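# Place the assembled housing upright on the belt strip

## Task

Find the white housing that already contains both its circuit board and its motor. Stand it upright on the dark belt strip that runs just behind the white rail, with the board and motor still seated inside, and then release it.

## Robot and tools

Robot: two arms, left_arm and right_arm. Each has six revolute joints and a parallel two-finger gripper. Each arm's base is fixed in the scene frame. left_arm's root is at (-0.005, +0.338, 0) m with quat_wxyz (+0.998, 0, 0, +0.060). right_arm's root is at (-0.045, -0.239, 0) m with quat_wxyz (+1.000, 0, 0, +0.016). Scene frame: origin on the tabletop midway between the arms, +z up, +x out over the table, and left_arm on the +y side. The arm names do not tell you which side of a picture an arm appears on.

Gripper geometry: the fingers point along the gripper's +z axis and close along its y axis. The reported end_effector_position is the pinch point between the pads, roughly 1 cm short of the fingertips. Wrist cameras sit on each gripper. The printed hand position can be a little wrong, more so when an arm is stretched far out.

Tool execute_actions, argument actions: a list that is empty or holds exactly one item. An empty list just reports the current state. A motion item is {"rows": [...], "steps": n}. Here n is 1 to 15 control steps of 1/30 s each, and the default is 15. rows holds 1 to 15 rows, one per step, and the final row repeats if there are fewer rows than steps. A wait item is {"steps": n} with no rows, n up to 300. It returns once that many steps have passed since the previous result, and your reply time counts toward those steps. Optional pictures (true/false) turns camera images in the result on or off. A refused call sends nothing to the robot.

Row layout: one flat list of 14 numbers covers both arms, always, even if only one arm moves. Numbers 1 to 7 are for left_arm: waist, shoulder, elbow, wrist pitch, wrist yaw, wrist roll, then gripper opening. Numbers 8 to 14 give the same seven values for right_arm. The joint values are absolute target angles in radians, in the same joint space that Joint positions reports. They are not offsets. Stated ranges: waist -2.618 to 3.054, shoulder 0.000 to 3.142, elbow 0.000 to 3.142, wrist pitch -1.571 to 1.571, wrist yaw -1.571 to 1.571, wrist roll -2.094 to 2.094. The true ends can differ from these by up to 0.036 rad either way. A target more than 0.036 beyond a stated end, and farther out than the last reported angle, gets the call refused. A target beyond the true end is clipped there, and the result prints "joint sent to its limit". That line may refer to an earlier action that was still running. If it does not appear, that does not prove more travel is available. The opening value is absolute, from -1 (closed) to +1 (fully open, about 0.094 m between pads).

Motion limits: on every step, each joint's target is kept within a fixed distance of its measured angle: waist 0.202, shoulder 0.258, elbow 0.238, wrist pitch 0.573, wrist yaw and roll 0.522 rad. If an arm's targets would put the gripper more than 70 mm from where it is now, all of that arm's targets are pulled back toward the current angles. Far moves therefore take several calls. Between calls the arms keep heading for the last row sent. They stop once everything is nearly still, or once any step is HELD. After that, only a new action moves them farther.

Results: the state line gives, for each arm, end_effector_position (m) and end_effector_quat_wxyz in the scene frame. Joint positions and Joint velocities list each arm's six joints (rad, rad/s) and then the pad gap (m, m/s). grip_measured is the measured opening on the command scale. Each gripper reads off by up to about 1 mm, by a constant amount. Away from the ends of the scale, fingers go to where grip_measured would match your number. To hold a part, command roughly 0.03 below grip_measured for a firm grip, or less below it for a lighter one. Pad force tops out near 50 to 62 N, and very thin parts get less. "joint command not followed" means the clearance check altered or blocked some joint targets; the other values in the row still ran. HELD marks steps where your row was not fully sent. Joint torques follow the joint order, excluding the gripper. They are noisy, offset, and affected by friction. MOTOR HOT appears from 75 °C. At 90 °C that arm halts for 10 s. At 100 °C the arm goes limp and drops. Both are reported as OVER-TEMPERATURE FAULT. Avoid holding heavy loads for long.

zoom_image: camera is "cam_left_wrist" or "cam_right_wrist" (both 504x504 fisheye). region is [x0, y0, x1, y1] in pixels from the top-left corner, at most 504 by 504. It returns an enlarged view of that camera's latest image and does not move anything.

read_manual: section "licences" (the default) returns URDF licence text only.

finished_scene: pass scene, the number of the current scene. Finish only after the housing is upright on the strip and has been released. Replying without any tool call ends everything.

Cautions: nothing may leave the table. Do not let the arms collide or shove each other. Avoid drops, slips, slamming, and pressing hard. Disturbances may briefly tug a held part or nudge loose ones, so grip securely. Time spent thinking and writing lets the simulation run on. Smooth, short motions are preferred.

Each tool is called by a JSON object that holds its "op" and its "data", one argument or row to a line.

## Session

{"op": "execute_actions", "data": {
  "actions": []
}}

Scene clock: 0.00 s of 4240.00 s.
left_arm: end_effector_position=(+0.2908, +0.4129, +0.2695) grip_measured=+1.000 end_effector_quat_wxyz=(+0.569, -0.083, +0.805, -0.147) | right_arm: end_effector_position=(+0.3071, -0.3769, +0.1194) grip_measured=+1.000 end_effector_quat_wxyz=(+0.489, +0.102, +0.802, +0.329)
Joint positions: left_arm=[ 0.538  0.868  0.764 -0.335  0.757 -0.044  0.094] | right_arm=[-0.855  1.676  0.778  0.043 -1.154 -0.092  0.094]
Joint velocities: left_arm=[ 0.007  0.002 -0.002 -0.007 -0.007 -0.022  0.   ] | right_arm=[ 0.002 -0.002 -0.012 -0.022 -0.066 -0.007  0.   ]
Joint torques (N m, as the arm reports them, + toward a larger angle): no reading

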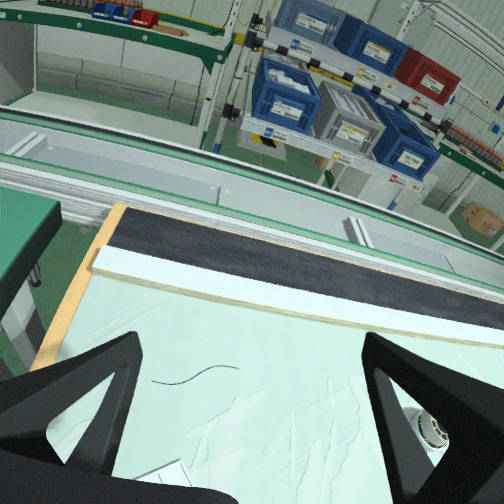

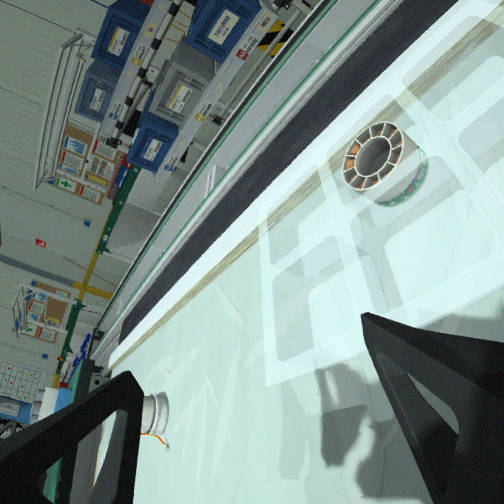

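{"op": "execute_actions", "data": {
  "actions": [
    {"rows":[[-0.8,1.15,1.2,-0.95,0,0,1,-0.855,1.676,0.778,0.043,-1.154,-0.092,1]]}
  ],
  "pictures": false
}}

{"op": "execute_actions", "data": {
  "actions": [
    {"steps":30}
  ]
}}

Scene clock: 1.97 s of 4240.00 s.
left_arm: end_effector_position=(+0.2878, +0.2140, +0.2295) grip_measured=+1.000 end_effector_quat_wxyz=(+0.324, +0.182, +0.925, -0.081) | right_arm: end_effector_position=(+0.3072, -0.3772, +0.1191) grip_measured=+1.000 end_effector_quat_wxyz=(+0.489, +0.102, +0.802, +0.328)
Joint positions: left_arm=[-0.503  1.17   1.174 -0.894  0.035 -0.008  0.094] | right_arm=[-0.855  1.676  0.778  0.043 -1.151 -0.092  0.094]
Joint velocities: left_arm=[-2.122 -0.017  0.012 -0.183 -0.183 -0.066  0.   ] | right_arm=[-0.012  0.007  0.002 -0.051  0.037 -0.007  0.   ]
Joint torques (N m, as the arm reports them, + toward a larger angle): left_arm=[-0.1  -4.56  9.02  1.18  0.04  0.06] | right_arm=[ 0.   -8.35  6.63  1.12 -0.42  0.03]
Steps of this call (steps 1 to 44: nothing new was sent; steps 45 to 59: all 15 steps of this action). Readings (joint positions):
45: left_arm=[0.506 0.897 0.806 -0.423 0.676 -0.038] | right_arm=[-0.855 1.676 0.778 0.043 -1.153 -0.092]
46: left_arm=[0.438 0.968 0.886 -0.535 0.573 -0.033] | right_arm=[-0.855 1.676 0.778 0.043 -1.153 -0.092]
48: left_arm=[0.296 1.111 1.039 -0.677 0.376 -0.025] | right_arm=[-0.855 1.676 0.778 0.043 -1.152 -0.092]
52: left_arm=[0.014 1.174 1.162 -0.801 0.148 -0.015] | right_arm=[-0.855 1.676 0.778 0.043 -1.152 -0.092]
59: the state above

Scene clock: 2.97 s of 4240.00 s.
left_arm: end_effector_position=(+0.2350, +0.1413, +0.2234) grip_measured=+1.000 end_effector_quat_wxyz=(+0.295, +0.318, +0.894, -0.110) | right_arm: end_effector_position=(+0.3072, -0.3773, +0.1190) grip_measured=+1.000 end_effector_quat_wxyz=(+0.489, +0.102, +0.802, +0.328)
Joint positions: left_arm=[-0.804  1.17   1.174 -0.934  0.008 -0.004  0.094] | right_arm=[-0.855  1.676  0.778  0.043 -1.151 -0.092  0.094]
Joint velocities: left_arm=[ 0.002  0.002 -0.007 -0.037  0.022 -0.007  0.   ] | right_arm=[ 0.007 -0.007  0.017 -0.051 -0.007 -0.007  0.   ]
Joint torques (N m, as the arm reports them, + toward a larger angle): left_arm=[ 0.35 -4.4   8.87  1.27 -0.07  0.07] | right_arm=[ 0.   -8.35  6.62  1.12 -0.42  0.03]
Steps of this call (steps 1 to 30: the robot went on to your last target). Readings (joint positions):
1: left_arm=[-0.576 1.170 1.174 -0.900 0.029 -0.007] | right_arm=[-0.855 1.676 0.778 0.043 -1.151 -0.092]
2: left_arm=[-0.650 1.170 1.174 -0.904 0.025 -0.007] | right_arm=[-0.855 1.676 0.778 0.043 -1.151 -0.092]
4: left_arm=[-0.766 1.170 1.174 -0.910 0.026 -0.005] | right_arm=[-0.855 1.676 0.778 0.043 -1.151 -0.092]
8: left_arm=[-0.804 1.170 1.174 -0.925 0.021 -0.004] | right_arm=[-0.855 1.676 0.778 0.043 -1.151 -0.092]
30: the state above
All arms were judged still, so your last target was given up. Only a new action makes them travel on or press farther. Fingers that are still opening or closing keep moving.

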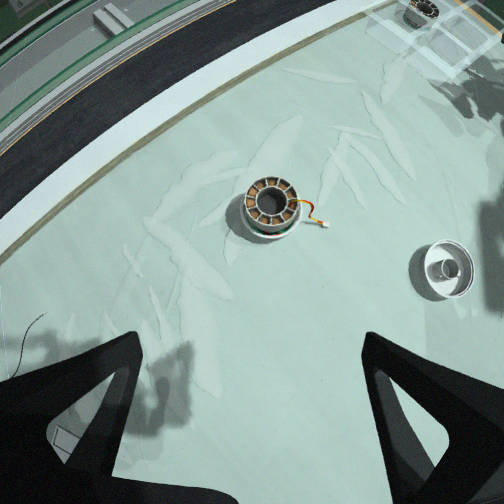

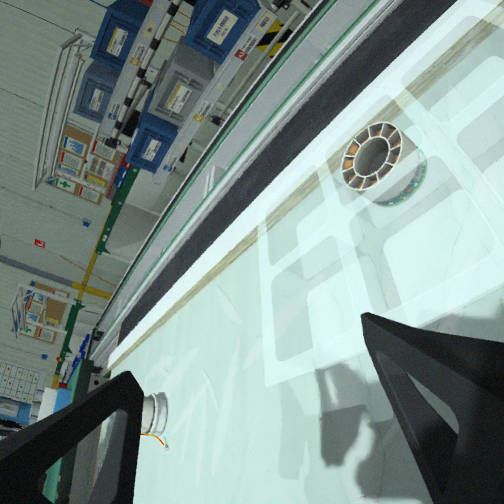

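{"op": "execute_actions", "data": {
  "actions": [
    {"rows":[[0.6,0.8,0.9,-0.95,0,0,1,-0.5,1.45,1.1,-0.31,0,0,1]]}
  ],
  "pictures": false
}}

{"op": "execute_actions", "data": {
  "actions": [
    {"rows":[[0.6,0.8,0.9,-0.95,0,0,1,0.614,1.64,1.05,-0.31,0,0,1]]}
  ],
  "pictures": false
}}

{"op": "execute_actions", "data": {
  "actions": [
    {"steps":30}
  ]
}}

Scene clock: 9.80 s of 4240.00 s.
left_arm: end_effector_position=(+0.2220, +0.4190, +0.2139) grip_measured=+1.000 end_effector_quat_wxyz=(+0.359, -0.158, +0.918, +0.061) | right_arm: end_effector_position=(+0.3593, -0.4179, +0.2182) grip_measured=+1.000 end_effector_quat_wxyz=(+0.466, +0.174, +0.865, -0.066)
Joint positions: left_arm=[ 0.221  0.801  0.919 -0.942  0.001 -0.002  0.094] | right_arm=[-0.492  1.44   1.106 -0.261 -0.101 -0.009  0.094]
Joint velocities: left_arm=[ 2.117  0.007  0.007  0.022 -0.007  0.007  0.   ] | right_arm=[-0.007  0.002 -0.017 -0.344  0.667  0.007  0.   ]
Joint torques (N m, as the arm reports them, + toward a larger angle): left_arm=[-0.21 -0.37  5.56  1.49 -0.02  0.02] | right_arm=[-0.7  -6.35  8.02  1.65 -0.04  0.07]
Steps of this call (steps 1 to 90: nothing new was sent; then 3.33 s passed at rest; steps 91 to 105: all 15 steps of this action). Readings (joint positions):
91: left_arm=[-0.783 1.144 1.144 -0.907 0.019 -0.002] | right_arm=[-0.839 1.661 0.800 -0.011 -1.086 -0.082]
92: left_arm=[-0.733 1.090 1.083 -0.884 0.021 -0.002] | right_arm=[-0.804 1.639 0.836 -0.077 -1.000 -0.068]
94: left_arm=[-0.597 0.952 0.971 -0.903 0.015 -0.002] | right_arm=[-0.707 1.581 0.933 -0.151 -0.844 -0.050]
98: left_arm=[-0.295 0.804 0.919 -0.950 0.003 -0.002] | right_arm=[-0.503 1.472 1.093 -0.198 -0.462 -0.024]
105: the state above

Scene clock: 10.30 s of 4240.00 s.
left_arm: end_effector_position=(+0.1760, +0.4972, +0.2140) grip_measured=+1.000 end_effector_quat_wxyz=(+0.341, -0.327, +0.872, +0.130) | right_arm: end_effector_position=(+0.3682, -0.1070, +0.1003) grip_measured=+1.000 end_effector_quat_wxyz=(+0.330, -0.146, +0.931, +0.052)
Joint positions: left_arm=[ 0.593  0.801  0.919 -0.942 -0.008 -0.002  0.094] | right_arm=[ 0.272  1.65   1.051 -0.29  -0.006 -0.005  0.094]
Joint velocities: left_arm=[ 0.017 -0.002 -0.002 -0.037 -0.007 -0.007  0.   ] | right_arm=[ 1.897  0.002 -0.012  0.022 -0.095 -0.037  0.   ]
Joint torques (N m, as the arm reports them, + toward a larger angle): left_arm=[ 0.59 -0.46  5.55  1.53  0.08  0.01] | right_arm=[  0.67 -10.07   7.88   1.17  -0.05   0.08]
Steps of this call (steps 1 to 15: all 15 steps of this action). Readings (joint positions):
1: left_arm=[0.295 0.801 0.919 -0.942 0.001 -0.002] | right_arm=[-0.482 1.449 1.104 -0.265 -0.079 -0.008]
2: left_arm=[0.369 0.801 0.919 -0.942 0.001 -0.002] | right_arm=[-0.458 1.467 1.104 -0.258 -0.064 -0.007]
4: left_arm=[0.509 0.801 0.919 -0.942 -0.001 -0.002] | right_arm=[-0.384 1.522 1.100 -0.256 -0.046 -0.007]
8: left_arm=[0.593 0.801 0.919 -0.942 -0.008 -0.002] | right_arm=[-0.186 1.620 1.068 -0.269 -0.020 -0.006]
15: the state above

Scene clock: 11.30 s of 4240.00 s.
left_arm: end_effector_position=(+0.1761, +0.4971, +0.2140) grip_measured=+1.000 end_effector_quat_wxyz=(+0.341, -0.327, +0.872, +0.130) | right_arm: end_effector_position=(+0.2966, +0.0264, +0.0993) grip_measured=+1.000 end_effector_quat_wxyz=(+0.313, -0.307, +0.892, +0.109)
Joint positions: left_arm=[ 0.593  0.801  0.919 -0.942 -0.007 -0.002  0.094] | right_arm=[ 0.623  1.65   1.051 -0.296 -0.007 -0.005  0.094]
Joint velocities: left_arm=[ 0.017 -0.017 -0.002  0.081 -0.081 -0.139  0.   ] | right_arm=[-0.002 -0.002 -0.007 -0.037 -0.007 -0.022  0.   ]
Joint torques (N m, as the arm reports them, + toward a larger angle): left_arm=[ 0.53 -0.32  5.66  1.52  0.03  0.04] | right_arm=[ -0.76 -10.14   7.71   1.2    0.05   0.07]
Steps of this call (steps 1 to 30: the robot went on to your last target). Readings (joint positions):
1: left_arm=[0.593 0.801 0.919 -0.942 -0.007 -0.002] | right_arm=[0.339 1.650 1.051 -0.290 -0.005 -0.005]
2: left_arm=[0.593 0.801 0.919 -0.942 -0.007 -0.002] | right_arm=[0.407 1.650 1.051 -0.290 -0.004 -0.005]
4: left_arm=[0.593 0.801 0.919 -0.942 -0.007 -0.002] | right_arm=[0.537 1.650 1.051 -0.289 -0.005 -0.005]
8: left_arm=[0.593 0.801 0.919 -0.942 -0.007 -0.002] | right_arm=[0.644 1.650 1.051 -0.291 -0.022 -0.005]
30: the state above
All arms were judged still, so your last target was given up. Only a new action makes them travel on or press farther. Fingers that are still opening or closing keep moving.

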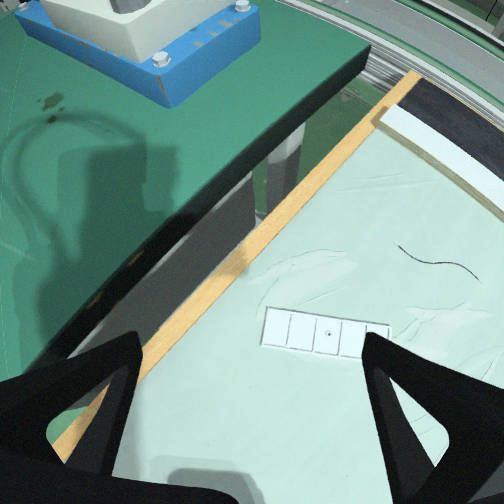

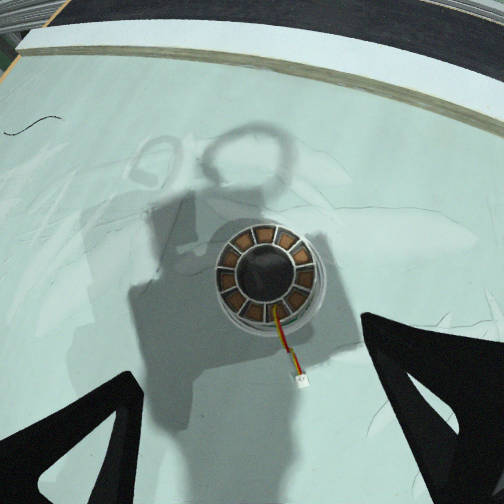

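{"op": "execute_actions", "data": {
  "actions": [
    {"rows":[[0.6,0.8,0.9,-0.95,0,0,1,0.6,1.69,1.07,-0.24,0,0,1],[0.6,0.8,0.9,-0.95,0,0,1,0.6,1.69,1.07,-0.24,0,0,1],[0.6,0.8,0.9,-0.95,0,0,1,0.6,1.73,1.09,-0.19,0,0,1],[0.6,0.8,0.9,-0.95,0,0,1,0.6,1.73,1.09,-0.19,0,0,1],[0.6,0.8,0.9,-0.95,0,0,1,0.6,1.77,1.11,-0.15,0,0,1],[0.6,0.8,0.9,-0.95,0,0,1,0.6,1.77,1.11,-0.15,0,0,1],[0.6,0.8,0.9,-0.95,0,0,1,0.6,1.8,1.11,-0.15,0,0,1],[0.6,0.8,0.9,-0.95,0,0,1,0.6,1.8,1.11,-0.15,0,0,1],[0.6,0.8,0.9,-0.95,0,0,1,0.6,1.835,1.11,-0.15,0,0,1]]}
  ],
  "pictures": false
}}

{"op": "execute_actions", "data": {
  "actions": [
    {"steps":15}
  ]
}}

Scene clock: 16.47 s of 4240.00 s.
left_arm: end_effector_position=(+0.1761, +0.4971, +0.2140) grip_measured=+1.000 end_effector_quat_wxyz=(+0.341, -0.327, +0.872, +0.130) | right_arm: end_effector_position=(+0.3243, +0.0405, +0.0571) grip_measured=+1.000 end_effector_quat_wxyz=(+0.309, -0.302, +0.896, +0.105)
Joint positions: left_arm=[ 0.593  0.801  0.919 -0.942 -0.007 -0.002  0.094] | right_arm=[ 0.611  1.833  1.092 -0.166 -0.005 -0.005  0.094]
Joint velocities: left_arm=[ 0.007 -0.007  0.002 -0.051 -0.066  0.022  0.   ] | right_arm=[-0.007 -0.007  0.007 -0.007 -0.007  0.037  0.   ]
Joint torques (N m, as the arm reports them, + toward a larger angle): left_arm=[ 0.53 -0.36  5.61  1.51  0.07 -0.02] | right_arm=[ -0.93 -10.69   9.25   1.46   0.03   0.07]
Steps of this call (steps 1 to 90: nothing new was sent; then 1.67 s passed at rest; steps 91 to 105: all 15 steps of this action). Readings (joint positions):
91: left_arm=[0.593 0.801 0.919 -0.942 -0.007 -0.002] | right_arm=[0.622 1.652 1.051 -0.291 -0.006 -0.005]
92: left_arm=[0.593 0.801 0.919 -0.942 -0.007 -0.002] | right_arm=[0.620 1.657 1.051 -0.280 -0.006 -0.005]
94: left_arm=[0.593 0.801 0.919 -0.942 -0.007 -0.002] | right_arm=[0.615 1.682 1.060 -0.253 -0.006 -0.005]
98: left_arm=[0.593 0.801 0.919 -0.942 -0.007 -0.002] | right_arm=[0.611 1.763 1.090 -0.187 -0.005 -0.005]
105: the state above

Scene clock: 16.97 s of 4240.00 s.
left_arm: end_effector_position=(+0.1761, +0.4971, +0.2140) grip_measured=+1.000 end_effector_quat_wxyz=(+0.341, -0.327, +0.872, +0.130) | right_arm: end_effector_position=(+0.3260, +0.0418, +0.0588) grip_measured=+1.000 end_effector_quat_wxyz=(+0.314, -0.301, +0.894, +0.106)
Joint positions: left_arm=[ 0.593  0.801  0.919 -0.942 -0.007 -0.002  0.094] | right_arm=[ 0.611  1.833  1.092 -0.155 -0.005 -0.005  0.094]
Joint velocities: left_arm=[-0.007  0.002  0.007 -0.051 -0.066 -0.007  0.   ] | right_arm=[-0.007 -0.007 -0.002 -0.022  0.037 -0.022  0.   ]
Joint torques (N m, as the arm reports them, + toward a larger angle): left_arm=[ 0.57 -0.31  5.55  1.51  0.05  0.02] | right_arm=[ -0.91 -10.69   9.06   1.35   0.04   0.07]
Steps of this call (steps 1 to 15: the robot went on to your last target). Readings (joint positions):
1: left_arm=[0.593 0.801 0.919 -0.942 -0.007 -0.002] | right_arm=[0.611 1.833 1.092 -0.164 -0.005 -0.005]
2: left_arm=[0.593 0.801 0.919 -0.942 -0.007 -0.002] | right_arm=[0.611 1.833 1.092 -0.161 -0.005 -0.005]
4: left_arm=[0.593 0.801 0.919 -0.942 -0.007 -0.002] | right_arm=[0.611 1.833 1.092 -0.158 -0.005 -0.005]
8: left_arm=[0.593 0.801 0.919 -0.942 -0.007 -0.002] | right_arm=[0.611 1.833 1.092 -0.156 -0.005 -0.005]
15: the state above

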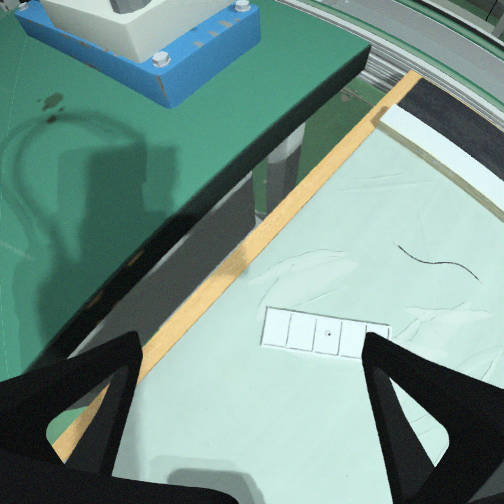

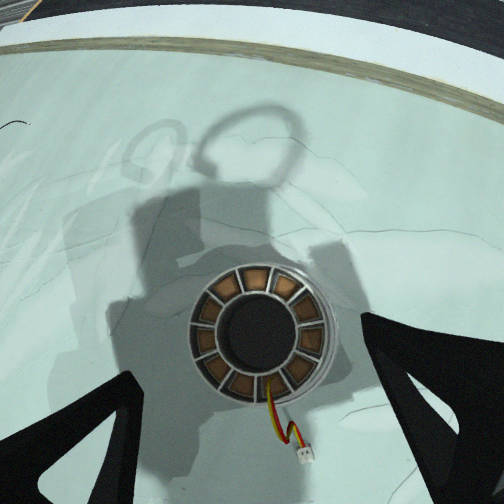

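Roughly centred (2–3 mm right), r≈.475.

{"op": "execute_actions", "data": {
  "actions": [
    {"rows":[[0.6,0.8,0.9,-0.95,0,0,1,0.595,1.85,1.09,-0.11,0,0,1],[0.6,0.8,0.9,-0.95,0,0,1,0.595,1.85,1.09,-0.11,0,0,1],[0.6,0.8,0.9,-0.95,0,0,1,0.595,1.87,1.08,-0.07,0,0,1],[0.6,0.8,0.9,-0.95,0,0,1,0.595,1.87,1.08,-0.07,0,0,1],[0.6,0.8,0.9,-0.95,0,0,1,0.595,1.89,1.07,-0.03,0,0,1],[0.6,0.8,0.9,-0.95,0,0,1,0.595,1.89,1.07,-0.03,0,0,1],[0.6,0.8,0.9,-0.95,0,0,1,0.595,1.91,1.06,-0.01,0,0,1],[0.6,0.8,0.9,-0.95,0,0,1,0.595,1.91,1.06,-0.01,0,0,1],[0.6,0.8,0.9,-0.95,0,0,1,0.595,1.93,1.055,-0.01,0,0,1],[0.6,0.8,0.9,-0.95,0,0,1,0.595,1.93,1.055,-0.01,0,0,1],[0.6,0.8,0.9,-0.95,0,0,1,0.595,1.955,1.055,-0.01,0,0,1]]}
  ],
  "pictures": false
}}

{"op": "execute_actions", "data": {
  "actions": [
    {"steps":15}
  ]
}}

Scene clock: 24.07 s of 4240.00 s.
left_arm: end_effector_position=(+0.1761, +0.4971, +0.2140) grip_measured=+1.000 end_effector_quat_wxyz=(+0.341, -0.327, +0.872, +0.130) | right_arm: end_effector_position=(+0.3310, +0.0452, +0.0162) grip_measured=+1.000 end_effector_quat_wxyz=(+0.308, -0.302, +0.896, +0.103)
Joint positions: left_arm=[ 0.593  0.801  0.919 -0.942 -0.007 -0.002  0.094] | right_arm=[ 0.611  1.947  1.06  -0.022 -0.004 -0.007  0.094]
Joint velocities: left_arm=[-0.002 -0.012  0.007 -0.037 -0.007 -0.022  0.   ] | right_arm=[ 0.022 -0.002 -0.042  0.227  0.051  0.007  0.   ]
Joint torques (N m, as the arm reports them, + toward a larger angle): left_arm=[ 0.6  -0.4   5.52  1.52  0.07  0.02] | right_arm=[ -1.26 -10.89   6.51   1.12  -0.18   0.14]
Steps of this call (steps 1 to 15: the robot went on to your last target; steps 16 to 90: nothing new was sent; then 3.60 s passed at rest; steps 91 to 105: all 15 steps of this action). Readings (joint positions):
91: left_arm=[0.593 0.801 0.919 -0.942 -0.007 -0.002] | right_arm=[0.611 1.833 1.092 -0.151 -0.005 -0.005]
92: left_arm=[0.593 0.801 0.919 -0.942 -0.007 -0.002] | right_arm=[0.611 1.833 1.092 -0.145 -0.005 -0.005]
94: left_arm=[0.593 0.801 0.919 -0.942 -0.007 -0.002] | right_arm=[0.611 1.838 1.092 -0.120 -0.005 -0.005]
98: left_arm=[0.593 0.801 0.919 -0.942 -0.007 -0.002] | right_arm=[0.611 1.873 1.083 -0.053 -0.005 -0.005]
105: the state above

Scene clock: 24.57 s of 4240.00 s.
left_arm: end_effector_position=(+0.1761, +0.4971, +0.2140) grip_measured=+1.000 end_effector_quat_wxyz=(+0.341, -0.327, +0.872, +0.130) | right_arm: end_effector_position=(+0.3334, +0.0445, +0.0174) grip_measured=+1.000 end_effector_quat_wxyz=(+0.312, -0.300, +0.896, +0.104)
Joint positions: left_arm=[ 0.593  0.801  0.919 -0.942 -0.007 -0.002  0.094] | right_arm=[ 0.607  1.947  1.06  -0.014 -0.004 -0.005  0.094]
Joint velocities: left_arm=[-0.007 -0.027  0.002 -0.022 -0.007 -0.051  0.   ] | right_arm=[ 0.017 -0.002  0.012  0.037 -0.037  0.051  0.   ]
Joint torques (N m, as the arm reports them, + toward a larger angle): left_arm=[ 0.57 -0.34  5.62  1.54  0.07  0.05] | right_arm=[ -1.02 -10.83   6.38   1.36   0.02   0.07]
Steps of this call (steps 1 to 15: the robot went on to your last target). Readings (joint positions):
1: left_arm=[0.593 0.801 0.919 -0.942 -0.007 -0.002] | right_arm=[0.611 1.947 1.060 -0.018 -0.004 -0.007]
2: left_arm=[0.593 0.801 0.919 -0.942 -0.007 -0.002] | right_arm=[0.610 1.947 1.060 -0.015 -0.004 -0.006]
4: left_arm=[0.593 0.801 0.919 -0.942 -0.007 -0.002] | right_arm=[0.608 1.947 1.060 -0.015 -0.004 -0.006]
8: left_arm=[0.593 0.801 0.919 -0.942 -0.007 -0.002] | right_arm=[0.607 1.947 1.060 -0.014 -0.004 -0.005]
15: the state above
All arms were judged still, so your last target was given up. Only a new action makes them travel on or press farther. Fingers that are still opening or closing keep moving.

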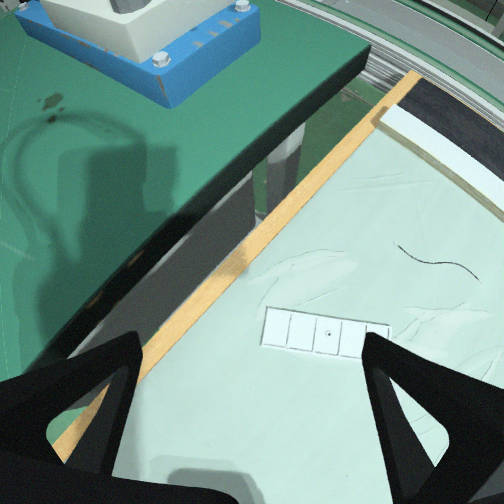

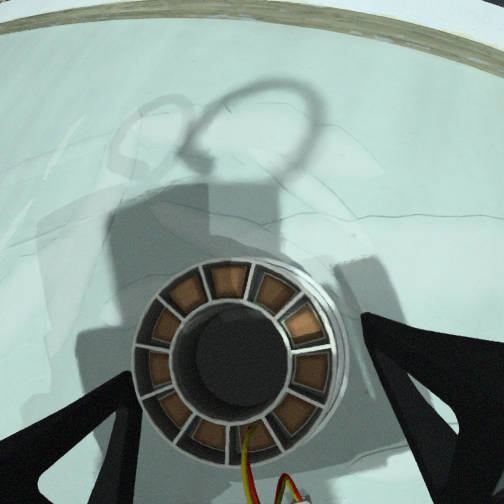

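{"op": "execute_actions", "data": {
  "actions": [
    {"rows":[[0.6,0.8,0.9,-0.95,0,0,1,0.6,1.95,1.055,0.03,0,0,1],[0.6,0.8,0.9,-0.95,0,0,1,0.6,1.95,1.055,0.06,0,0,1],[0.6,0.8,0.9,-0.95,0,0,1,0.6,1.95,1.05,0.09,0,0,1],[0.6,0.8,0.9,-0.95,0,0,1,0.6,1.95,1.04,0.12,0,0,1],[0.6,0.8,0.9,-0.95,0,0,1,0.6,1.95,1.03,0.15,0,0,1],[0.6,0.8,0.9,-0.95,0,0,1,0.6,1.95,1.02,0.18,0,0,1],[0.6,0.8,0.9,-0.95,0,0,1,0.6,1.95,1.01,0.21,0,0,1],[0.6,0.8,0.9,-0.95,0,0,1,0.6,1.95,1.0,0.24,0,0,1],[0.6,0.8,0.9,-0.95,0,0,1,0.6,1.95,0.99,0.253,0,0,1],[0.6,0.8,0.9,-0.95,0,0,1,0.6,1.95,0.98,0.253,0,0,1],[0.6,0.8,0.9,-0.95,0,0,1,0.6,1.95,0.97,0.253,0,0,1],[0.6,0.8,0.9,-0.95,0,0,1,0.6,1.95,0.96,0.253,0,0,1],[0.6,0.8,0.9,-0.95,0,0,1,0.6,1.95,0.95,0.253,0,0,1],[0.6,0.8,0.9,-0.95,0,0,1,0.6,1.95,0.94,0.253,0,0,1],[0.6,0.8,0.9,-0.95,0,0,1,0.6,1.95,0.932,0.253,0,0,1]]}
  ],
  "pictures": false
}}

{"op": "execute_actions", "data": {
  "actions": [
    {"rows":[[0.6,0.8,0.9,-0.95,0,0,1,0.6,1.95,0.932,0.253,0,0,0.65]]}
  ]
}}

Scene clock: 34.27 s of 4240.00 s.
left_arm: end_effector_position=(+0.1761, +0.4971, +0.2140) grip_measured=+1.000 end_effector_quat_wxyz=(+0.341, -0.327, +0.872, +0.130) | right_arm: end_effector_position=(+0.3414, +0.0504, +0.0220) grip_measured=+1.000 end_effector_quat_wxyz=(+0.375, -0.291, +0.871, +0.125)
Joint positions: left_arm=[ 0.593  0.801  0.919 -0.942 -0.007 -0.002  0.094] | right_arm=[ 0.607  1.947  0.96   0.23  -0.004 -0.005  0.094]
Joint velocities: left_arm=[-0.007 -0.007  0.002  0.022  0.051  0.081  0.   ] | right_arm=[ 0.002  0.012 -0.271  0.139  0.037 -0.081  0.   ]
Joint torques (N m, as the arm reports them, + toward a larger angle): left_arm=[ 0.63 -0.31  5.51  1.51  0.05  0.04] | right_arm=[ -0.56 -11.11   5.78   1.55   0.02   0.07]
Steps of this call (steps 1 to 90: nothing new was sent; then 6.20 s passed at rest; steps 91 to 105: all 15 steps of this action). Readings (joint positions):
91: left_arm=[0.593 0.801 0.919 -0.942 -0.007 -0.002] | right_arm=[0.607 1.947 1.060 -0.010 -0.004 -0.005]
92: left_arm=[0.593 0.801 0.919 -0.942 -0.007 -0.002] | right_arm=[0.607 1.947 1.060 -0.002 -0.004 -0.005]
94: left_arm=[0.593 0.801 0.919 -0.942 -0.007 -0.002] | right_arm=[0.607 1.947 1.059 0.031 -0.004 -0.005]
98: left_arm=[0.593 0.801 0.919 -0.942 -0.007 -0.002] | right_arm=[0.607 1.947 1.031 0.134 -0.004 -0.005]
105: the state above

Scene clock: 34.77 s of 4240.00 s.
left_arm: end_effector_position=(+0.1761, +0.4971, +0.2140) grip_measured=+1.000 end_effector_quat_wxyz=(+0.341, -0.327, +0.872, +0.130) | right_arm: end_effector_position=(+0.3386, +0.0480, +0.0180) grip_measured=+0.652 end_effector_quat_wxyz=(+0.374, -0.291, +0.872, +0.124)
Joint positions: left_arm=[ 0.593  0.801  0.919 -0.942 -0.007 -0.002  0.094] | right_arm=[ 0.607  1.947  0.941  0.247 -0.002 -0.005  0.078]
Joint velocities: left_arm=[-0.007 -0.002  0.002 -0.022 -0.066 -0.022  0.   ] | right_arm=[-0.012 -0.007 -0.002  0.051  0.051  0.007  0.   ]
Joint torques (N m, as the arm reports them, + toward a larger angle): left_arm=[ 0.52 -0.27  5.61  1.51  0.06  0.02] | right_arm=[ -0.33 -11.     5.77   1.52   0.02   0.07]
Steps of this call (steps 1 to 15: all 15 steps of this action). Readings (joint positions):
1: left_arm=[0.593 0.801 0.919 -0.942 -0.007 -0.002] | right_arm=[0.607 1.947 0.951 0.233 -0.004 -0.005]
2: left_arm=[0.593 0.801 0.919 -0.942 -0.007 -0.002] | right_arm=[0.607 1.947 0.945 0.233 -0.004 -0.005]
4: left_arm=[0.593 0.801 0.919 -0.942 -0.007 -0.002] | right_arm=[0.607 1.947 0.941 0.239 -0.002 -0.005]
8: left_arm=[0.593 0.801 0.919 -0.942 -0.007 -0.002] | right_arm=[0.607 1.947 0.941 0.244 -0.002 -0.005]
15: the state above

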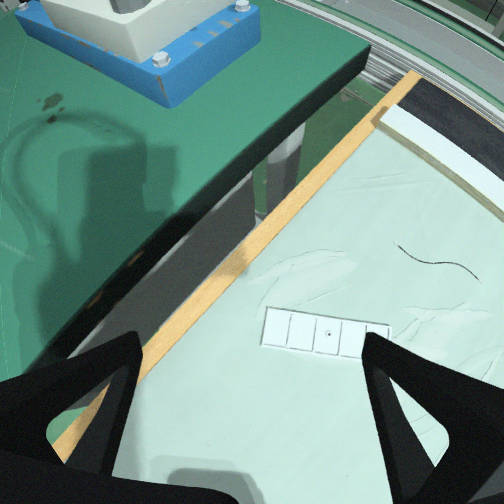

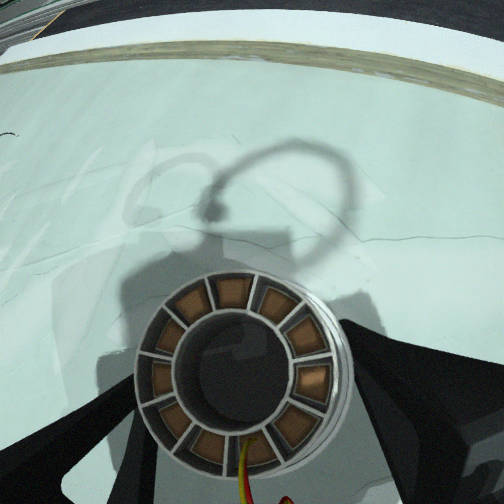

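{"op": "execute_actions", "data": {
  "actions": [
    {"rows":[[0.6,0.8,0.9,-0.95,0,0,1,0.6,1.95,0.94,0.253,0,0,0.6],[0.6,0.8,0.9,-0.95,0,0,1,0.6,1.95,0.94,0.253,0,0,0.55],[0.6,0.8,0.9,-0.95,0,0,1,0.6,1.95,0.94,0.253,0,0,0.5],[0.6,0.8,0.9,-0.95,0,0,1,0.6,1.95,0.94,0.253,0,0,0.46],[0.6,0.8,0.9,-0.95,0,0,1,0.6,1.95,0.94,0.253,0,0,0.42],[0.6,0.8,0.9,-0.95,0,0,1,0.6,1.95,0.94,0.253,0,0,0.385]]}
  ]
}}

Scene clock: 38.47 s of 4240.00 s.
left_arm: end_effector_position=(+0.1761, +0.4971, +0.2140) grip_measured=+1.000 end_effector_quat_wxyz=(+0.341, -0.327, +0.872, +0.130) | right_arm: end_effector_position=(+0.3388, +0.0479, +0.0182) grip_measured=+0.416 end_effector_quat_wxyz=(+0.375, -0.291, +0.872, +0.124)
Joint positions: left_arm=[ 0.593  0.801  0.919 -0.942 -0.007 -0.002  0.094] | right_arm=[ 0.607  1.947  0.941  0.247 -0.001 -0.004  0.067]
Joint velocities: left_arm=[ 0.022  0.012 -0.017  0.007  0.066  0.022  0.   ] | right_arm=[ 0.007 -0.007  0.002 -0.081  0.007 -0.037  0.   ]
Joint torques (N m, as the arm reports them, + toward a larger angle): left_arm=[ 0.53 -0.32  5.58  1.51  0.05  0.02] | right_arm=[ -0.57 -11.     6.54   1.55   0.     0.06]
Steps of this call (steps 1 to 15: the robot went on to your last target; steps 16 to 90: nothing new was sent; then 0.20 s passed at rest; steps 91 to 105: all 15 steps of this action). Readings (joint positions):
91: left_arm=[0.593 0.801 0.919 -0.942 -0.007 -0.002] | right_arm=[0.607 1.947 0.941 0.247 -0.002 -0.005]
92: left_arm=[0.593 0.801 0.919 -0.942 -0.007 -0.002] | right_arm=[0.607 1.947 0.941 0.247 -0.001 -0.005]
94: left_arm=[0.593 0.801 0.919 -0.942 -0.007 -0.002] | right_arm=[0.607 1.947 0.941 0.247 -0.001 -0.004]
98: left_arm=[0.593 0.801 0.919 -0.942 -0.007 -0.002] | right_arm=[0.607 1.947 0.941 0.247 -0.001 -0.004]
105: the state above

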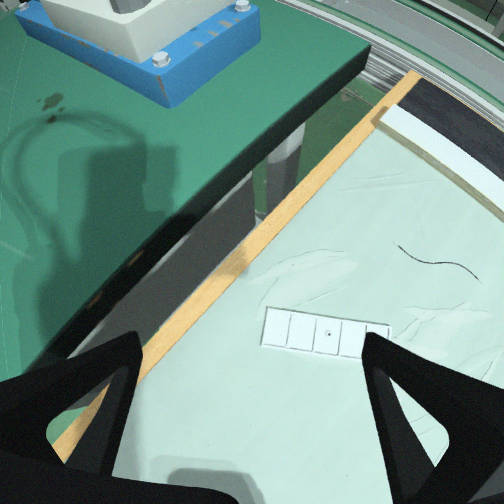

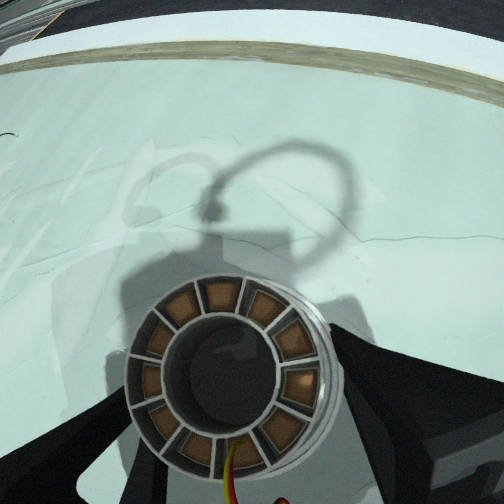

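{"op": "execute_actions", "data": {
  "actions": [
    {"rows":[[0.6,0.8,0.9,-0.95,0,0,1,0.6,1.945,0.97,0.22,0,0,0.38],[0.6,0.8,0.9,-0.95,0,0,1,0.6,1.945,0.995,0.19,0,0,0.38],[0.6,0.8,0.9,-0.95,0,0,1,0.6,1.945,1.025,0.15,0,0,0.38],[0.6,0.8,0.9,-0.95,0,0,1,0.59,1.945,1.06,0.105,0,0,0.38],[0.6,0.8,0.9,-0.95,0,0,1,0.58,1.945,1.095,0.06,0,0,0.38],[0.6,0.8,0.9,-0.95,0,0,1,0.56,1.945,1.13,0.02,0,0,0.38],[0.6,0.8,0.9,-0.95,0,0,1,0.54,1.945,1.165,-0.02,0,0,0.38],[0.6,0.8,0.9,-0.95,0,0,1,0.52,1.945,1.2,-0.06,0,0,0.38],[0.6,0.8,0.9,-0.95,0,0,1,0.5,1.945,1.235,-0.1,0,0,0.38],[0.6,0.8,0.9,-0.95,0,0,1,0.475,1.945,1.27,-0.14,0,0,0.38],[0.6,0.8,0.9,-0.95,0,0,1,0.45,1.945,1.31,-0.18,0,0,0.38],[0.6,0.8,0.9,-0.95,0,0,1,0.425,1.945,1.35,-0.21,0,0,0.38],[0.6,0.8,0.9,-0.95,0,0,1,0.4,1.945,1.39,-0.24,0,0,0.38],[0.6,0.8,0.9,-0.95,0,0,1,0.375,1.95,1.43,-0.27,0,0,0.38],[0.6,0.8,0.9,-0.95,0,0,1,0.35,1.96,1.47,-0.29,0,0,0.38]]}
  ],
  "pictures": false
}}

{"op": "execute_actions", "data": {
  "actions": [
    {"rows":[[0.6,0.8,0.9,-0.95,0,0,1,0.325,1.99,1.52,-0.31,0,0,0.38],[0.6,0.8,0.9,-0.95,0,0,1,0.3,2.02,1.57,-0.325,0,0,0.38],[0.6,0.8,0.9,-0.95,0,0,1,0.275,2.055,1.62,-0.34,0,0,0.38],[0.6,0.8,0.9,-0.95,0,0,1,0.25,2.09,1.67,-0.355,0,0,0.38],[0.6,0.8,0.9,-0.95,0,0,1,0.225,2.125,1.72,-0.37,0,0,0.38],[0.6,0.8,0.9,-0.95,0,0,1,0.2,2.16,1.77,-0.385,0,0,0.38],[0.6,0.8,0.9,-0.95,0,0,1,0.175,2.195,1.82,-0.4,0,0,0.38],[0.6,0.8,0.9,-0.95,0,0,1,0.15,2.23,1.87,-0.415,0,0,0.38],[0.6,0.8,0.9,-0.95,0,0,1,0.13,2.265,1.92,-0.43,0,0,0.38],[0.6,0.8,0.9,-0.95,0,0,1,0.11,2.3,1.97,-0.44,0,0,0.38],[0.6,0.8,0.9,-0.95,0,0,1,0.09,2.335,2.02,-0.45,0,0,0.38],[0.6,0.8,0.9,-0.95,0,0,1,0.075,2.37,2.07,-0.455,0,0,0.38],[0.6,0.8,0.9,-0.95,0,0,1,0.065,2.395,2.11,-0.455,0,0,0.38],[0.6,0.8,0.9,-0.95,0,0,1,0.055,2.415,2.145,-0.455,0,0,0.38],[0.6,0.8,0.9,-0.95,0,0,1,0.05,2.43,2.17,-0.455,0,0,0.38]]}
  ],
  "pictures": false
}}

{"op": "execute_actions", "data": {
  "actions": [
    {"steps":18}
  ]
}}

Scene clock: 50.50 s of 4240.00 s.
left_arm: end_effector_position=(+0.1761, +0.4971, +0.2140) grip_measured=+1.000 end_effector_quat_wxyz=(+0.341, -0.327, +0.872, +0.130) | right_arm: end_effector_position=(+0.4408, -0.0065, +0.1137) grip_measured=+0.416 end_effector_quat_wxyz=(+0.391, -0.204, +0.893, +0.091)
Joint positions: left_arm=[ 0.593  0.801  0.919 -0.942 -0.007 -0.002  0.094] | right_arm=[ 0.409  1.948  1.377 -0.174 -0.008 -0.004  0.067]
Joint velocities: left_arm=[-0.007 -0.002  0.017  0.051 -0.007  0.051  0.   ] | right_arm=[-0.794  0.051  1.15  -0.857 -0.022  0.081 -0.001]
Joint torques (N m, as the arm reports them, + toward a larger angle): left_arm=[ 0.55 -0.37  5.49  1.54  0.05  0.03] | right_arm=[ -0.93 -11.92  10.34   1.67   0.07   0.05]
Steps of this call (steps 1 to 15: the robot went on to your last target; steps 16 to 90: nothing new was sent; then 8.53 s passed at rest; steps 91 to 105: all 15 steps of this action). Readings (joint positions):
91: left_arm=[0.593 0.801 0.919 -0.942 -0.007 -0.002] | right_arm=[0.607 1.947 0.941 0.246 -0.001 -0.004]
92: left_arm=[0.593 0.801 0.919 -0.942 -0.007 -0.002] | right_arm=[0.607 1.947 0.947 0.237 -0.001 -0.004]
94: left_arm=[0.593 0.801 0.919 -0.942 -0.007 -0.002] | right_arm=[0.607 1.947 0.979 0.186 -0.001 -0.004]
98: left_arm=[0.593 0.801 0.919 -0.942 -0.007 -0.002] | right_arm=[0.581 1.947 1.105 0.049 -0.007 -0.004]
105: the state above

Scene clock: 51.00 s of 4240.00 s.
left_arm: end_effector_position=(+0.1761, +0.4971, +0.2140) grip_measured=+1.000 end_effector_quat_wxyz=(+0.341, -0.327, +0.872, +0.130) | right_arm: end_effector_position=(+0.6014, -0.1748, +0.1063) grip_measured=+0.416 end_effector_quat_wxyz=(+0.400, -0.047, +0.915, +0.019)
Joint positions: left_arm=[ 0.593  0.801  0.919 -0.942 -0.007 -0.002  0.094] | right_arm=[ 0.064  2.406  2.085 -0.425 -0.001 -0.004  0.067]
Joint velocities: left_arm=[ 0.012 -0.002  0.017 -0.007  0.037  0.081  0.   ] | right_arm=[-0.442  0.794  0.896 -0.271  0.051 -0.022 -0.002]
Joint torques (N m, as the arm reports them, + toward a larger angle): left_arm=[ 0.56 -0.37  5.52  1.49  0.05  0.03] | right_arm=[  1.12 -19.88  11.19   1.58  -0.05   0.07]
Steps of this call (steps 1 to 15: all 15 steps of this action). Readings (joint positions):
1: left_arm=[0.593 0.801 0.919 -0.942 -0.007 -0.002] | right_arm=[0.381 1.952 1.420 -0.204 -0.008 -0.004]
2: left_arm=[0.593 0.801 0.919 -0.942 -0.007 -0.002] | right_arm=[0.353 1.964 1.468 -0.229 -0.007 -0.004]
4: left_arm=[0.593 0.801 0.919 -0.942 -0.007 -0.002] | right_arm=[0.302 2.007 1.573 -0.265 -0.006 -0.004]
8: left_arm=[0.593 0.801 0.919 -0.942 -0.007 -0.002] | right_arm=[0.207 2.143 1.778 -0.322 -0.006 -0.004]
15: the state above

Scene clock: 51.60 s of 4240.00 s.
left_arm: end_effector_position=(+0.1761, +0.4971, +0.2140) grip_measured=+1.000 end_effector_quat_wxyz=(+0.341, -0.327, +0.872, +0.130) | right_arm: end_effector_position=(+0.6056, -0.1904, +0.0956) grip_measured=+0.416 end_effector_quat_wxyz=(+0.387, -0.035, +0.921, +0.012)
Joint positions: left_arm=[ 0.593  0.801  0.919 -0.942 -0.007 -0.002  0.094] | right_arm=[ 0.041  2.45   2.142 -0.467  0.004 -0.004  0.067]
Joint velocities: left_arm=[-0.007 -0.007 -0.017 -0.022 -0.022 -0.007  0.   ] | right_arm=[-0.007 -0.022 -0.002 -0.051  0.051 -0.051  0.   ]
Joint torques (N m, as the arm reports them, + toward a larger angle): left_arm=[ 0.57 -0.4   5.68  1.5   0.05  0.02] | right_arm=[  0.85 -19.76  10.93   1.59  -0.05   0.07]
Steps of this call (steps 1 to 18: the robot went on to your last target). Readings (joint positions):
1: left_arm=[0.593 0.801 0.919 -0.942 -0.007 -0.002] | right_arm=[0.051 2.429 2.108 -0.431 0.001 -0.004]
2: left_arm=[0.593 0.801 0.919 -0.942 -0.007 -0.002] | right_arm=[0.041 2.441 2.119 -0.437 0.003 -0.004]
4: left_arm=[0.593 0.801 0.919 -0.942 -0.007 -0.002] | right_arm=[0.032 2.450 2.125 -0.453 0.006 -0.004]
8: left_arm=[0.593 0.801 0.919 -0.942 -0.007 -0.002] | right_arm=[0.036 2.450 2.136 -0.467 0.006 -0.004]
18: the state above

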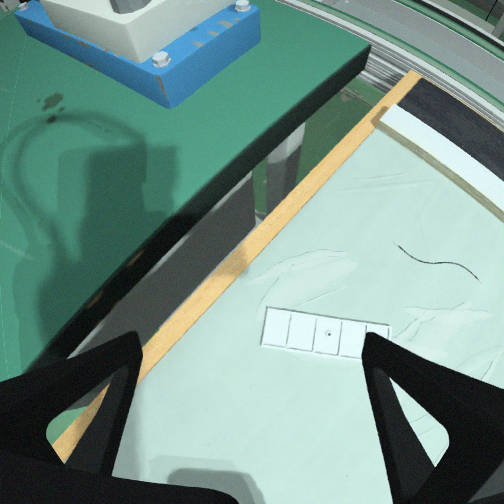

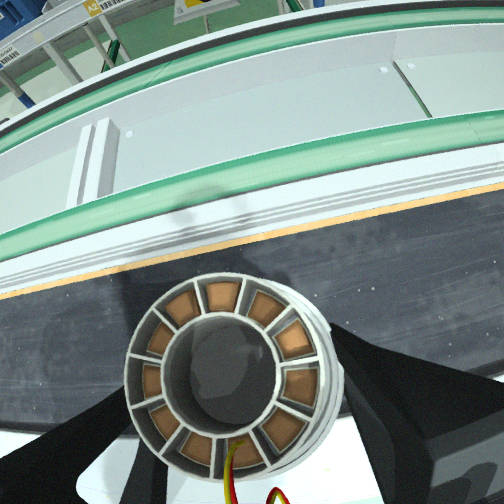

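{"op": "execute_actions", "data": {
  "actions": [
    {"rows":[[0.6,0.8,0.9,-0.95,0,0,1,0.05,2.45,2.18,-0.44,0,0,0.38],[0.6,0.8,0.9,-0.95,0,0,1,0.05,2.465,2.19,-0.43,0,0,0.38],[0.6,0.8,0.9,-0.95,0,0,1,0.05,2.48,2.2,-0.42,0,0,0.38],[0.6,0.8,0.9,-0.95,0,0,1,0.05,2.495,2.21,-0.41,0,0,0.38],[0.6,0.8,0.9,-0.95,0,0,1,0.05,2.51,2.22,-0.4,0,0,0.38],[0.6,0.8,0.9,-0.95,0,0,1,0.05,2.525,2.23,-0.39,0,0,0.38],[0.6,0.8,0.9,-0.95,0,0,1,0.05,2.54,2.24,-0.38,0,0,0.38],[0.6,0.8,0.9,-0.95,0,0,1,0.05,2.555,2.25,-0.37,0,0,0.38],[0.6,0.8,0.9,-0.95,0,0,1,0.05,2.57,2.26,-0.36,0,0,0.38],[0.6,0.8,0.9,-0.95,0,0,1,0.05,2.58,2.262,-0.35,0,0,0.38],[0.6,0.8,0.9,-0.95,0,0,1,0.05,2.59,2.262,-0.345,0,0,0.38],[0.6,0.8,0.9,-0.95,0,0,1,0.05,2.6,2.262,-0.345,0,0,0.38],[0.6,0.8,0.9,-0.95,0,0,1,0.05,2.61,2.262,-0.345,0,0,0.38],[0.6,0.8,0.9,-0.95,0,0,1,0.05,2.617,2.262,-0.345,0,0,0.38],[0.6,0.8,0.9,-0.95,0,0,1,0.05,2.622,2.262,-0.345,0,0,0.38]]}
  ],
  "pictures": false
}}

{"op": "execute_actions", "data": {
  "actions": [
    {"steps":15}
  ]
}}

Scene clock: 58.87 s of 4240.00 s.
left_arm: end_effector_position=(+0.1761, +0.4971, +0.2140) grip_measured=+1.000 end_effector_quat_wxyz=(+0.341, -0.327, +0.872, +0.130) | right_arm: end_effector_position=(+0.6320, -0.1884, +0.0500) grip_measured=+0.416 end_effector_quat_wxyz=(+0.398, -0.035, +0.917, +0.012)
Joint positions: left_arm=[ 0.593  0.801  0.919 -0.942 -0.007 -0.002  0.094] | right_arm=[ 0.041  2.607  2.235 -0.379  0.004 -0.004  0.067]
Joint velocities: left_arm=[-0.022 -0.007  0.007 -0.022 -0.007  0.051  0.   ] | right_arm=[ 0.012  0.32  -0.012 -0.007 -0.022 -0.081  0.   ]
Joint torques (N m, as the arm reports them, + toward a larger angle): left_arm=[ 0.57 -0.25  5.5   1.5   0.05  0.01] | right_arm=[  0.79 -19.32  10.83   1.8   -0.05   0.06]
Steps of this call (steps 1 to 15: the robot went on to your last target; steps 16 to 90: nothing new was sent; then 3.77 s passed at rest; steps 91 to 105: all 15 steps of this action). Readings (joint positions):
91: left_arm=[0.593 0.801 0.919 -0.942 -0.007 -0.002] | right_arm=[0.041 2.450 2.142 -0.467 0.004 -0.004]
92: left_arm=[0.593 0.801 0.919 -0.942 -0.007 -0.002] | right_arm=[0.041 2.452 2.145 -0.468 0.004 -0.004]
94: left_arm=[0.593 0.801 0.919 -0.942 -0.007 -0.002] | right_arm=[0.041 2.466 2.164 -0.462 0.004 -0.004]
98: left_arm=[0.593 0.801 0.919 -0.942 -0.007 -0.002] | right_arm=[0.041 2.514 2.210 -0.425 0.004 -0.004]
105: the state above

Scene clock: 59.37 s of 4240.00 s.
left_arm: end_effector_position=(+0.1761, +0.4971, +0.2140) grip_measured=+1.000 end_effector_quat_wxyz=(+0.341, -0.327, +0.872, +0.130) | right_arm: end_effector_position=(+0.6306, -0.1885, +0.0292) grip_measured=+0.416 end_effector_quat_wxyz=(+0.386, -0.035, +0.922, +0.012)
Joint positions: left_arm=[ 0.593  0.801  0.919 -0.942 -0.007 -0.002  0.094] | right_arm=[ 0.041  2.641  2.235 -0.371  0.004 -0.004  0.067]
Joint velocities: left_arm=[-0.007 -0.002  0.012 -0.095  0.037  0.081  0.   ] | right_arm=[ 0.022  0.002  0.007 -0.051  0.022  0.007  0.002]
Joint torques (N m, as the arm reports them, + toward a larger angle): left_arm=[ 0.6  -0.45  5.57  1.53  0.07  0.01] | right_arm=[  0.8  -20.58  10.82   1.72  -0.05   0.06]
Steps of this call (steps 1 to 15: the robot went on to your last target). Readings (joint positions):
1: left_arm=[0.593 0.801 0.919 -0.942 -0.007 -0.002] | right_arm=[0.041 2.618 2.235 -0.379 0.004 -0.004]
2: left_arm=[0.593 0.801 0.919 -0.942 -0.007 -0.002] | right_arm=[0.041 2.627 2.235 -0.379 0.004 -0.004]
4: left_arm=[0.593 0.801 0.919 -0.942 -0.007 -0.002] | right_arm=[0.041 2.638 2.235 -0.379 0.004 -0.004]
8: left_arm=[0.593 0.801 0.919 -0.942 -0.007 -0.002] | right_arm=[0.041 2.641 2.235 -0.377 0.004 -0.004]
15: the state above

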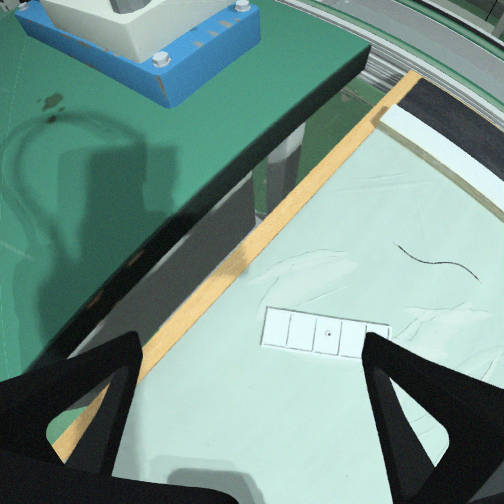

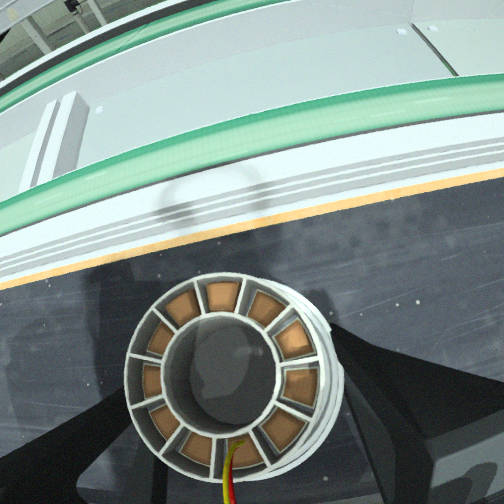

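{"op": "execute_actions", "data": {
  "actions": [
    {"rows":[[0.6,0.8,0.9,-0.95,0,0,1,0.05,2.64,2.255,-0.325,0,0,0.38],[0.6,0.8,0.9,-0.95,0,0,1,0.05,2.645,2.255,-0.325,0,0,0.38],[0.6,0.8,0.9,-0.95,0,0,1,0.05,2.65,2.255,-0.325,0,0,0.38],[0.6,0.8,0.9,-0.95,0,0,1,0.05,2.655,2.255,-0.325,0,0,0.38],[0.6,0.8,0.9,-0.95,0,0,1,0.05,2.66,2.255,-0.325,0,0,0.38]]}
  ],
  "pictures": false
}}

Scene clock: 63.90 s of 4240.00 s.
left_arm: end_effector_position=(+0.1761, +0.4971, +0.2140) grip_measured=+1.000 end_effector_quat_wxyz=(+0.341, -0.327, +0.872, +0.130) | right_arm: end_effector_position=(+0.6332, -0.1883, +0.0224) grip_measured=+0.416 end_effector_quat_wxyz=(+0.389, -0.035, +0.920, +0.012)
Joint positions: left_arm=[ 0.593  0.801  0.919 -0.942 -0.007 -0.002  0.094] | right_arm=[ 0.041  2.658  2.235 -0.347  0.004 -0.003  0.067]
Joint velocities: left_arm=[-0.012 -0.007 -0.007 -0.022  0.007 -0.081  0.   ] | right_arm=[-0.007  0.012  0.022 -0.007  0.007 -0.051  0.   ]
Joint torques (N m, as the arm reports them, + toward a larger angle): left_arm=[ 0.58 -0.34  5.55  1.53  0.04  0.03] | right_arm=[  0.84 -18.73  10.22   1.74  -0.07   0.06]
Steps of this call (steps 1 to 15: the robot went on to your last target; steps 16 to 90: nothing new was sent; then 1.03 s passed at rest; steps 91 to 105: all 15 steps of this action). Readings (joint positions):
91: left_arm=[0.593 0.801 0.919 -0.942 -0.007 -0.002] | right_arm=[0.041 2.641 2.235 -0.369 0.004 -0.004]
92: left_arm=[0.593 0.801 0.919 -0.942 -0.007 -0.002] | right_arm=[0.041 2.641 2.235 -0.367 0.004 -0.004]
94: left_arm=[0.593 0.801 0.919 -0.942 -0.007 -0.002] | right_arm=[0.041 2.641 2.235 -0.363 0.004 -0.004]
98: left_arm=[0.593 0.801 0.919 -0.942 -0.007 -0.002] | right_arm=[0.041 2.649 2.235 -0.352 0.004 -0.004]
105: the state above

{"op": "execute_actions", "data": {
  "actions": [
    {"rows":[[0.6,0.8,0.9,-0.95,0,0,1,0.05,2.655,2.25,-0.34,0,0,1]],"steps":10}
  ]
}}

{"op": "execute_actions", "data": {
  "actions": [
    {"rows":[[0.6,0.8,0.9,-0.95,0,0,1,0.05,2.5,2.25,-0.5,0,0,1]]}
  ]
}}

Scene clock: 66.00 s of 4240.00 s.
left_arm: end_effector_position=(+0.1761, +0.4971, +0.2140) grip_measured=+1.000 end_effector_quat_wxyz=(+0.341, -0.327, +0.872, +0.130) | right_arm: end_effector_position=(+0.6339, -0.1882, +0.0231) grip_measured=+1.000 end_effector_quat_wxyz=(+0.391, -0.035, +0.920, +0.012)
Joint positions: left_arm=[ 0.593  0.801  0.919 -0.942 -0.007 -0.002  0.094] | right_arm=[ 0.041  2.658  2.235 -0.343  0.004 -0.003  0.094]
Joint velocities: left_arm=[-0.022 -0.017 -0.007 -0.066  0.007 -0.022  0.   ] | right_arm=[-0.002 -0.002 -0.012 -0.037  0.037 -0.051  0.   ]
Joint torques (N m, as the arm reports them, + toward a larger angle): left_arm=[ 0.46 -0.37  5.48  1.51  0.05  0.02] | right_arm=[  0.78 -19.37   9.4    1.5   -0.05   0.05]
Steps of this call (steps 1 to 15: the robot went on to your last target; steps 16 to 53: nothing new was sent; steps 54 to 63: all 10 steps of this action). Readings (joint positions):
54: left_arm=[0.593 0.801 0.919 -0.942 -0.007 -0.002] | right_arm=[0.041 2.658 2.235 -0.347 0.004 -0.003]
55: left_arm=[0.593 0.801 0.919 -0.942 -0.007 -0.002] | right_arm=[0.041 2.658 2.235 -0.347 0.004 -0.003]
57: left_arm=[0.593 0.801 0.919 -0.942 -0.007 -0.002] | right_arm=[0.041 2.658 2.235 -0.344 0.004 -0.003]
61: left_arm=[0.593 0.801 0.919 -0.942 -0.007 -0.002] | right_arm=[0.041 2.658 2.235 -0.344 0.004 -0.003]
63: the state above

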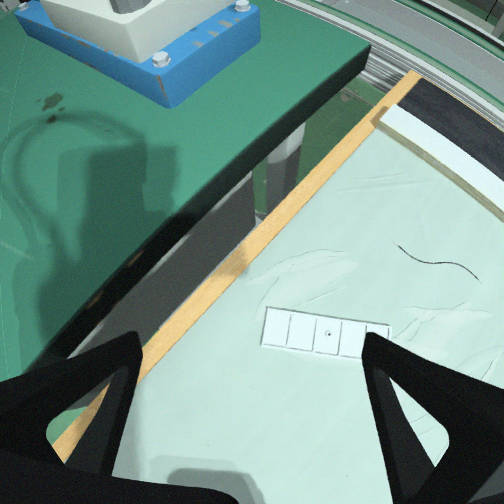

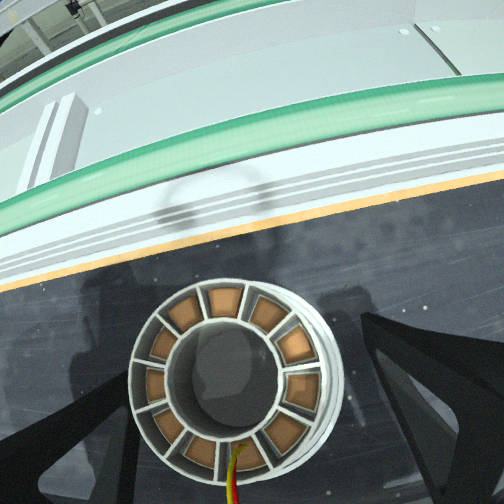

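Scene clock: 66.50 s of 4240.00 s.
left_arm: end_effector_position=(+0.1761, +0.4971, +0.2140) grip_measured=+1.000 end_effector_quat_wxyz=(+0.341, -0.327, +0.872, +0.130) | right_arm: end_effector_position=(+0.6220, -0.1891, +0.1093) grip_measured=+1.000 end_effector_quat_wxyz=(+0.409, -0.034, +0.912, +0.013)
Joint positions: left_arm=[ 0.593  0.801  0.919 -0.942 -0.007 -0.002  0.094] | right_arm=[ 0.041  2.497  2.246 -0.476  0.004 -0.003  0.094]
Joint velocities: left_arm=[-0.007 -0.002 -0.007 -0.007 -0.007 -0.037  0.   ] | right_arm=[ 0.002 -0.002  0.007 -0.212  0.066 -0.007  0.   ]
Joint torques (N m, as the arm reports them, + toward a larger angle): left_arm=[ 0.65 -0.36  5.52  1.52  0.06  0.02] | right_arm=[  0.8  -17.8    8.66   1.49  -0.04   0.06]
Steps of this call (steps 1 to 15: all 15 steps of this action). Readings (joint positions):
1: left_arm=[0.593 0.801 0.919 -0.942 -0.007 -0.002] | right_arm=[0.041 2.649 2.234 -0.357 0.004 -0.003]
2: left_arm=[0.593 0.801 0.919 -0.942 -0.007 -0.002] | right_arm=[0.041 2.635 2.230 -0.392 0.004 -0.003]
4: left_arm=[0.593 0.801 0.919 -0.942 -0.007 -0.002] | right_arm=[0.041 2.597 2.229 -0.443 0.004 -0.003]
8: left_arm=[0.593 0.801 0.919 -0.942 -0.007 -0.002] | right_arm=[0.041 2.520 2.235 -0.464 0.004 -0.003]
15: the state above

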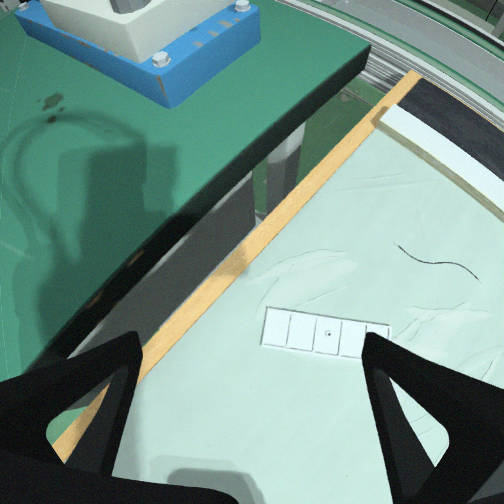

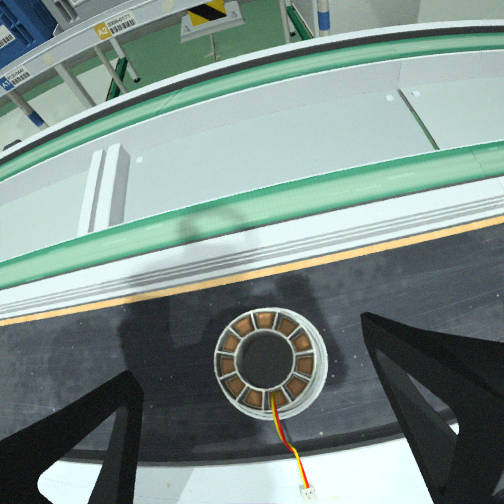

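{"op": "finished_scene", "data": {
  "scene": 2
}}

The scene is finished: the task was done.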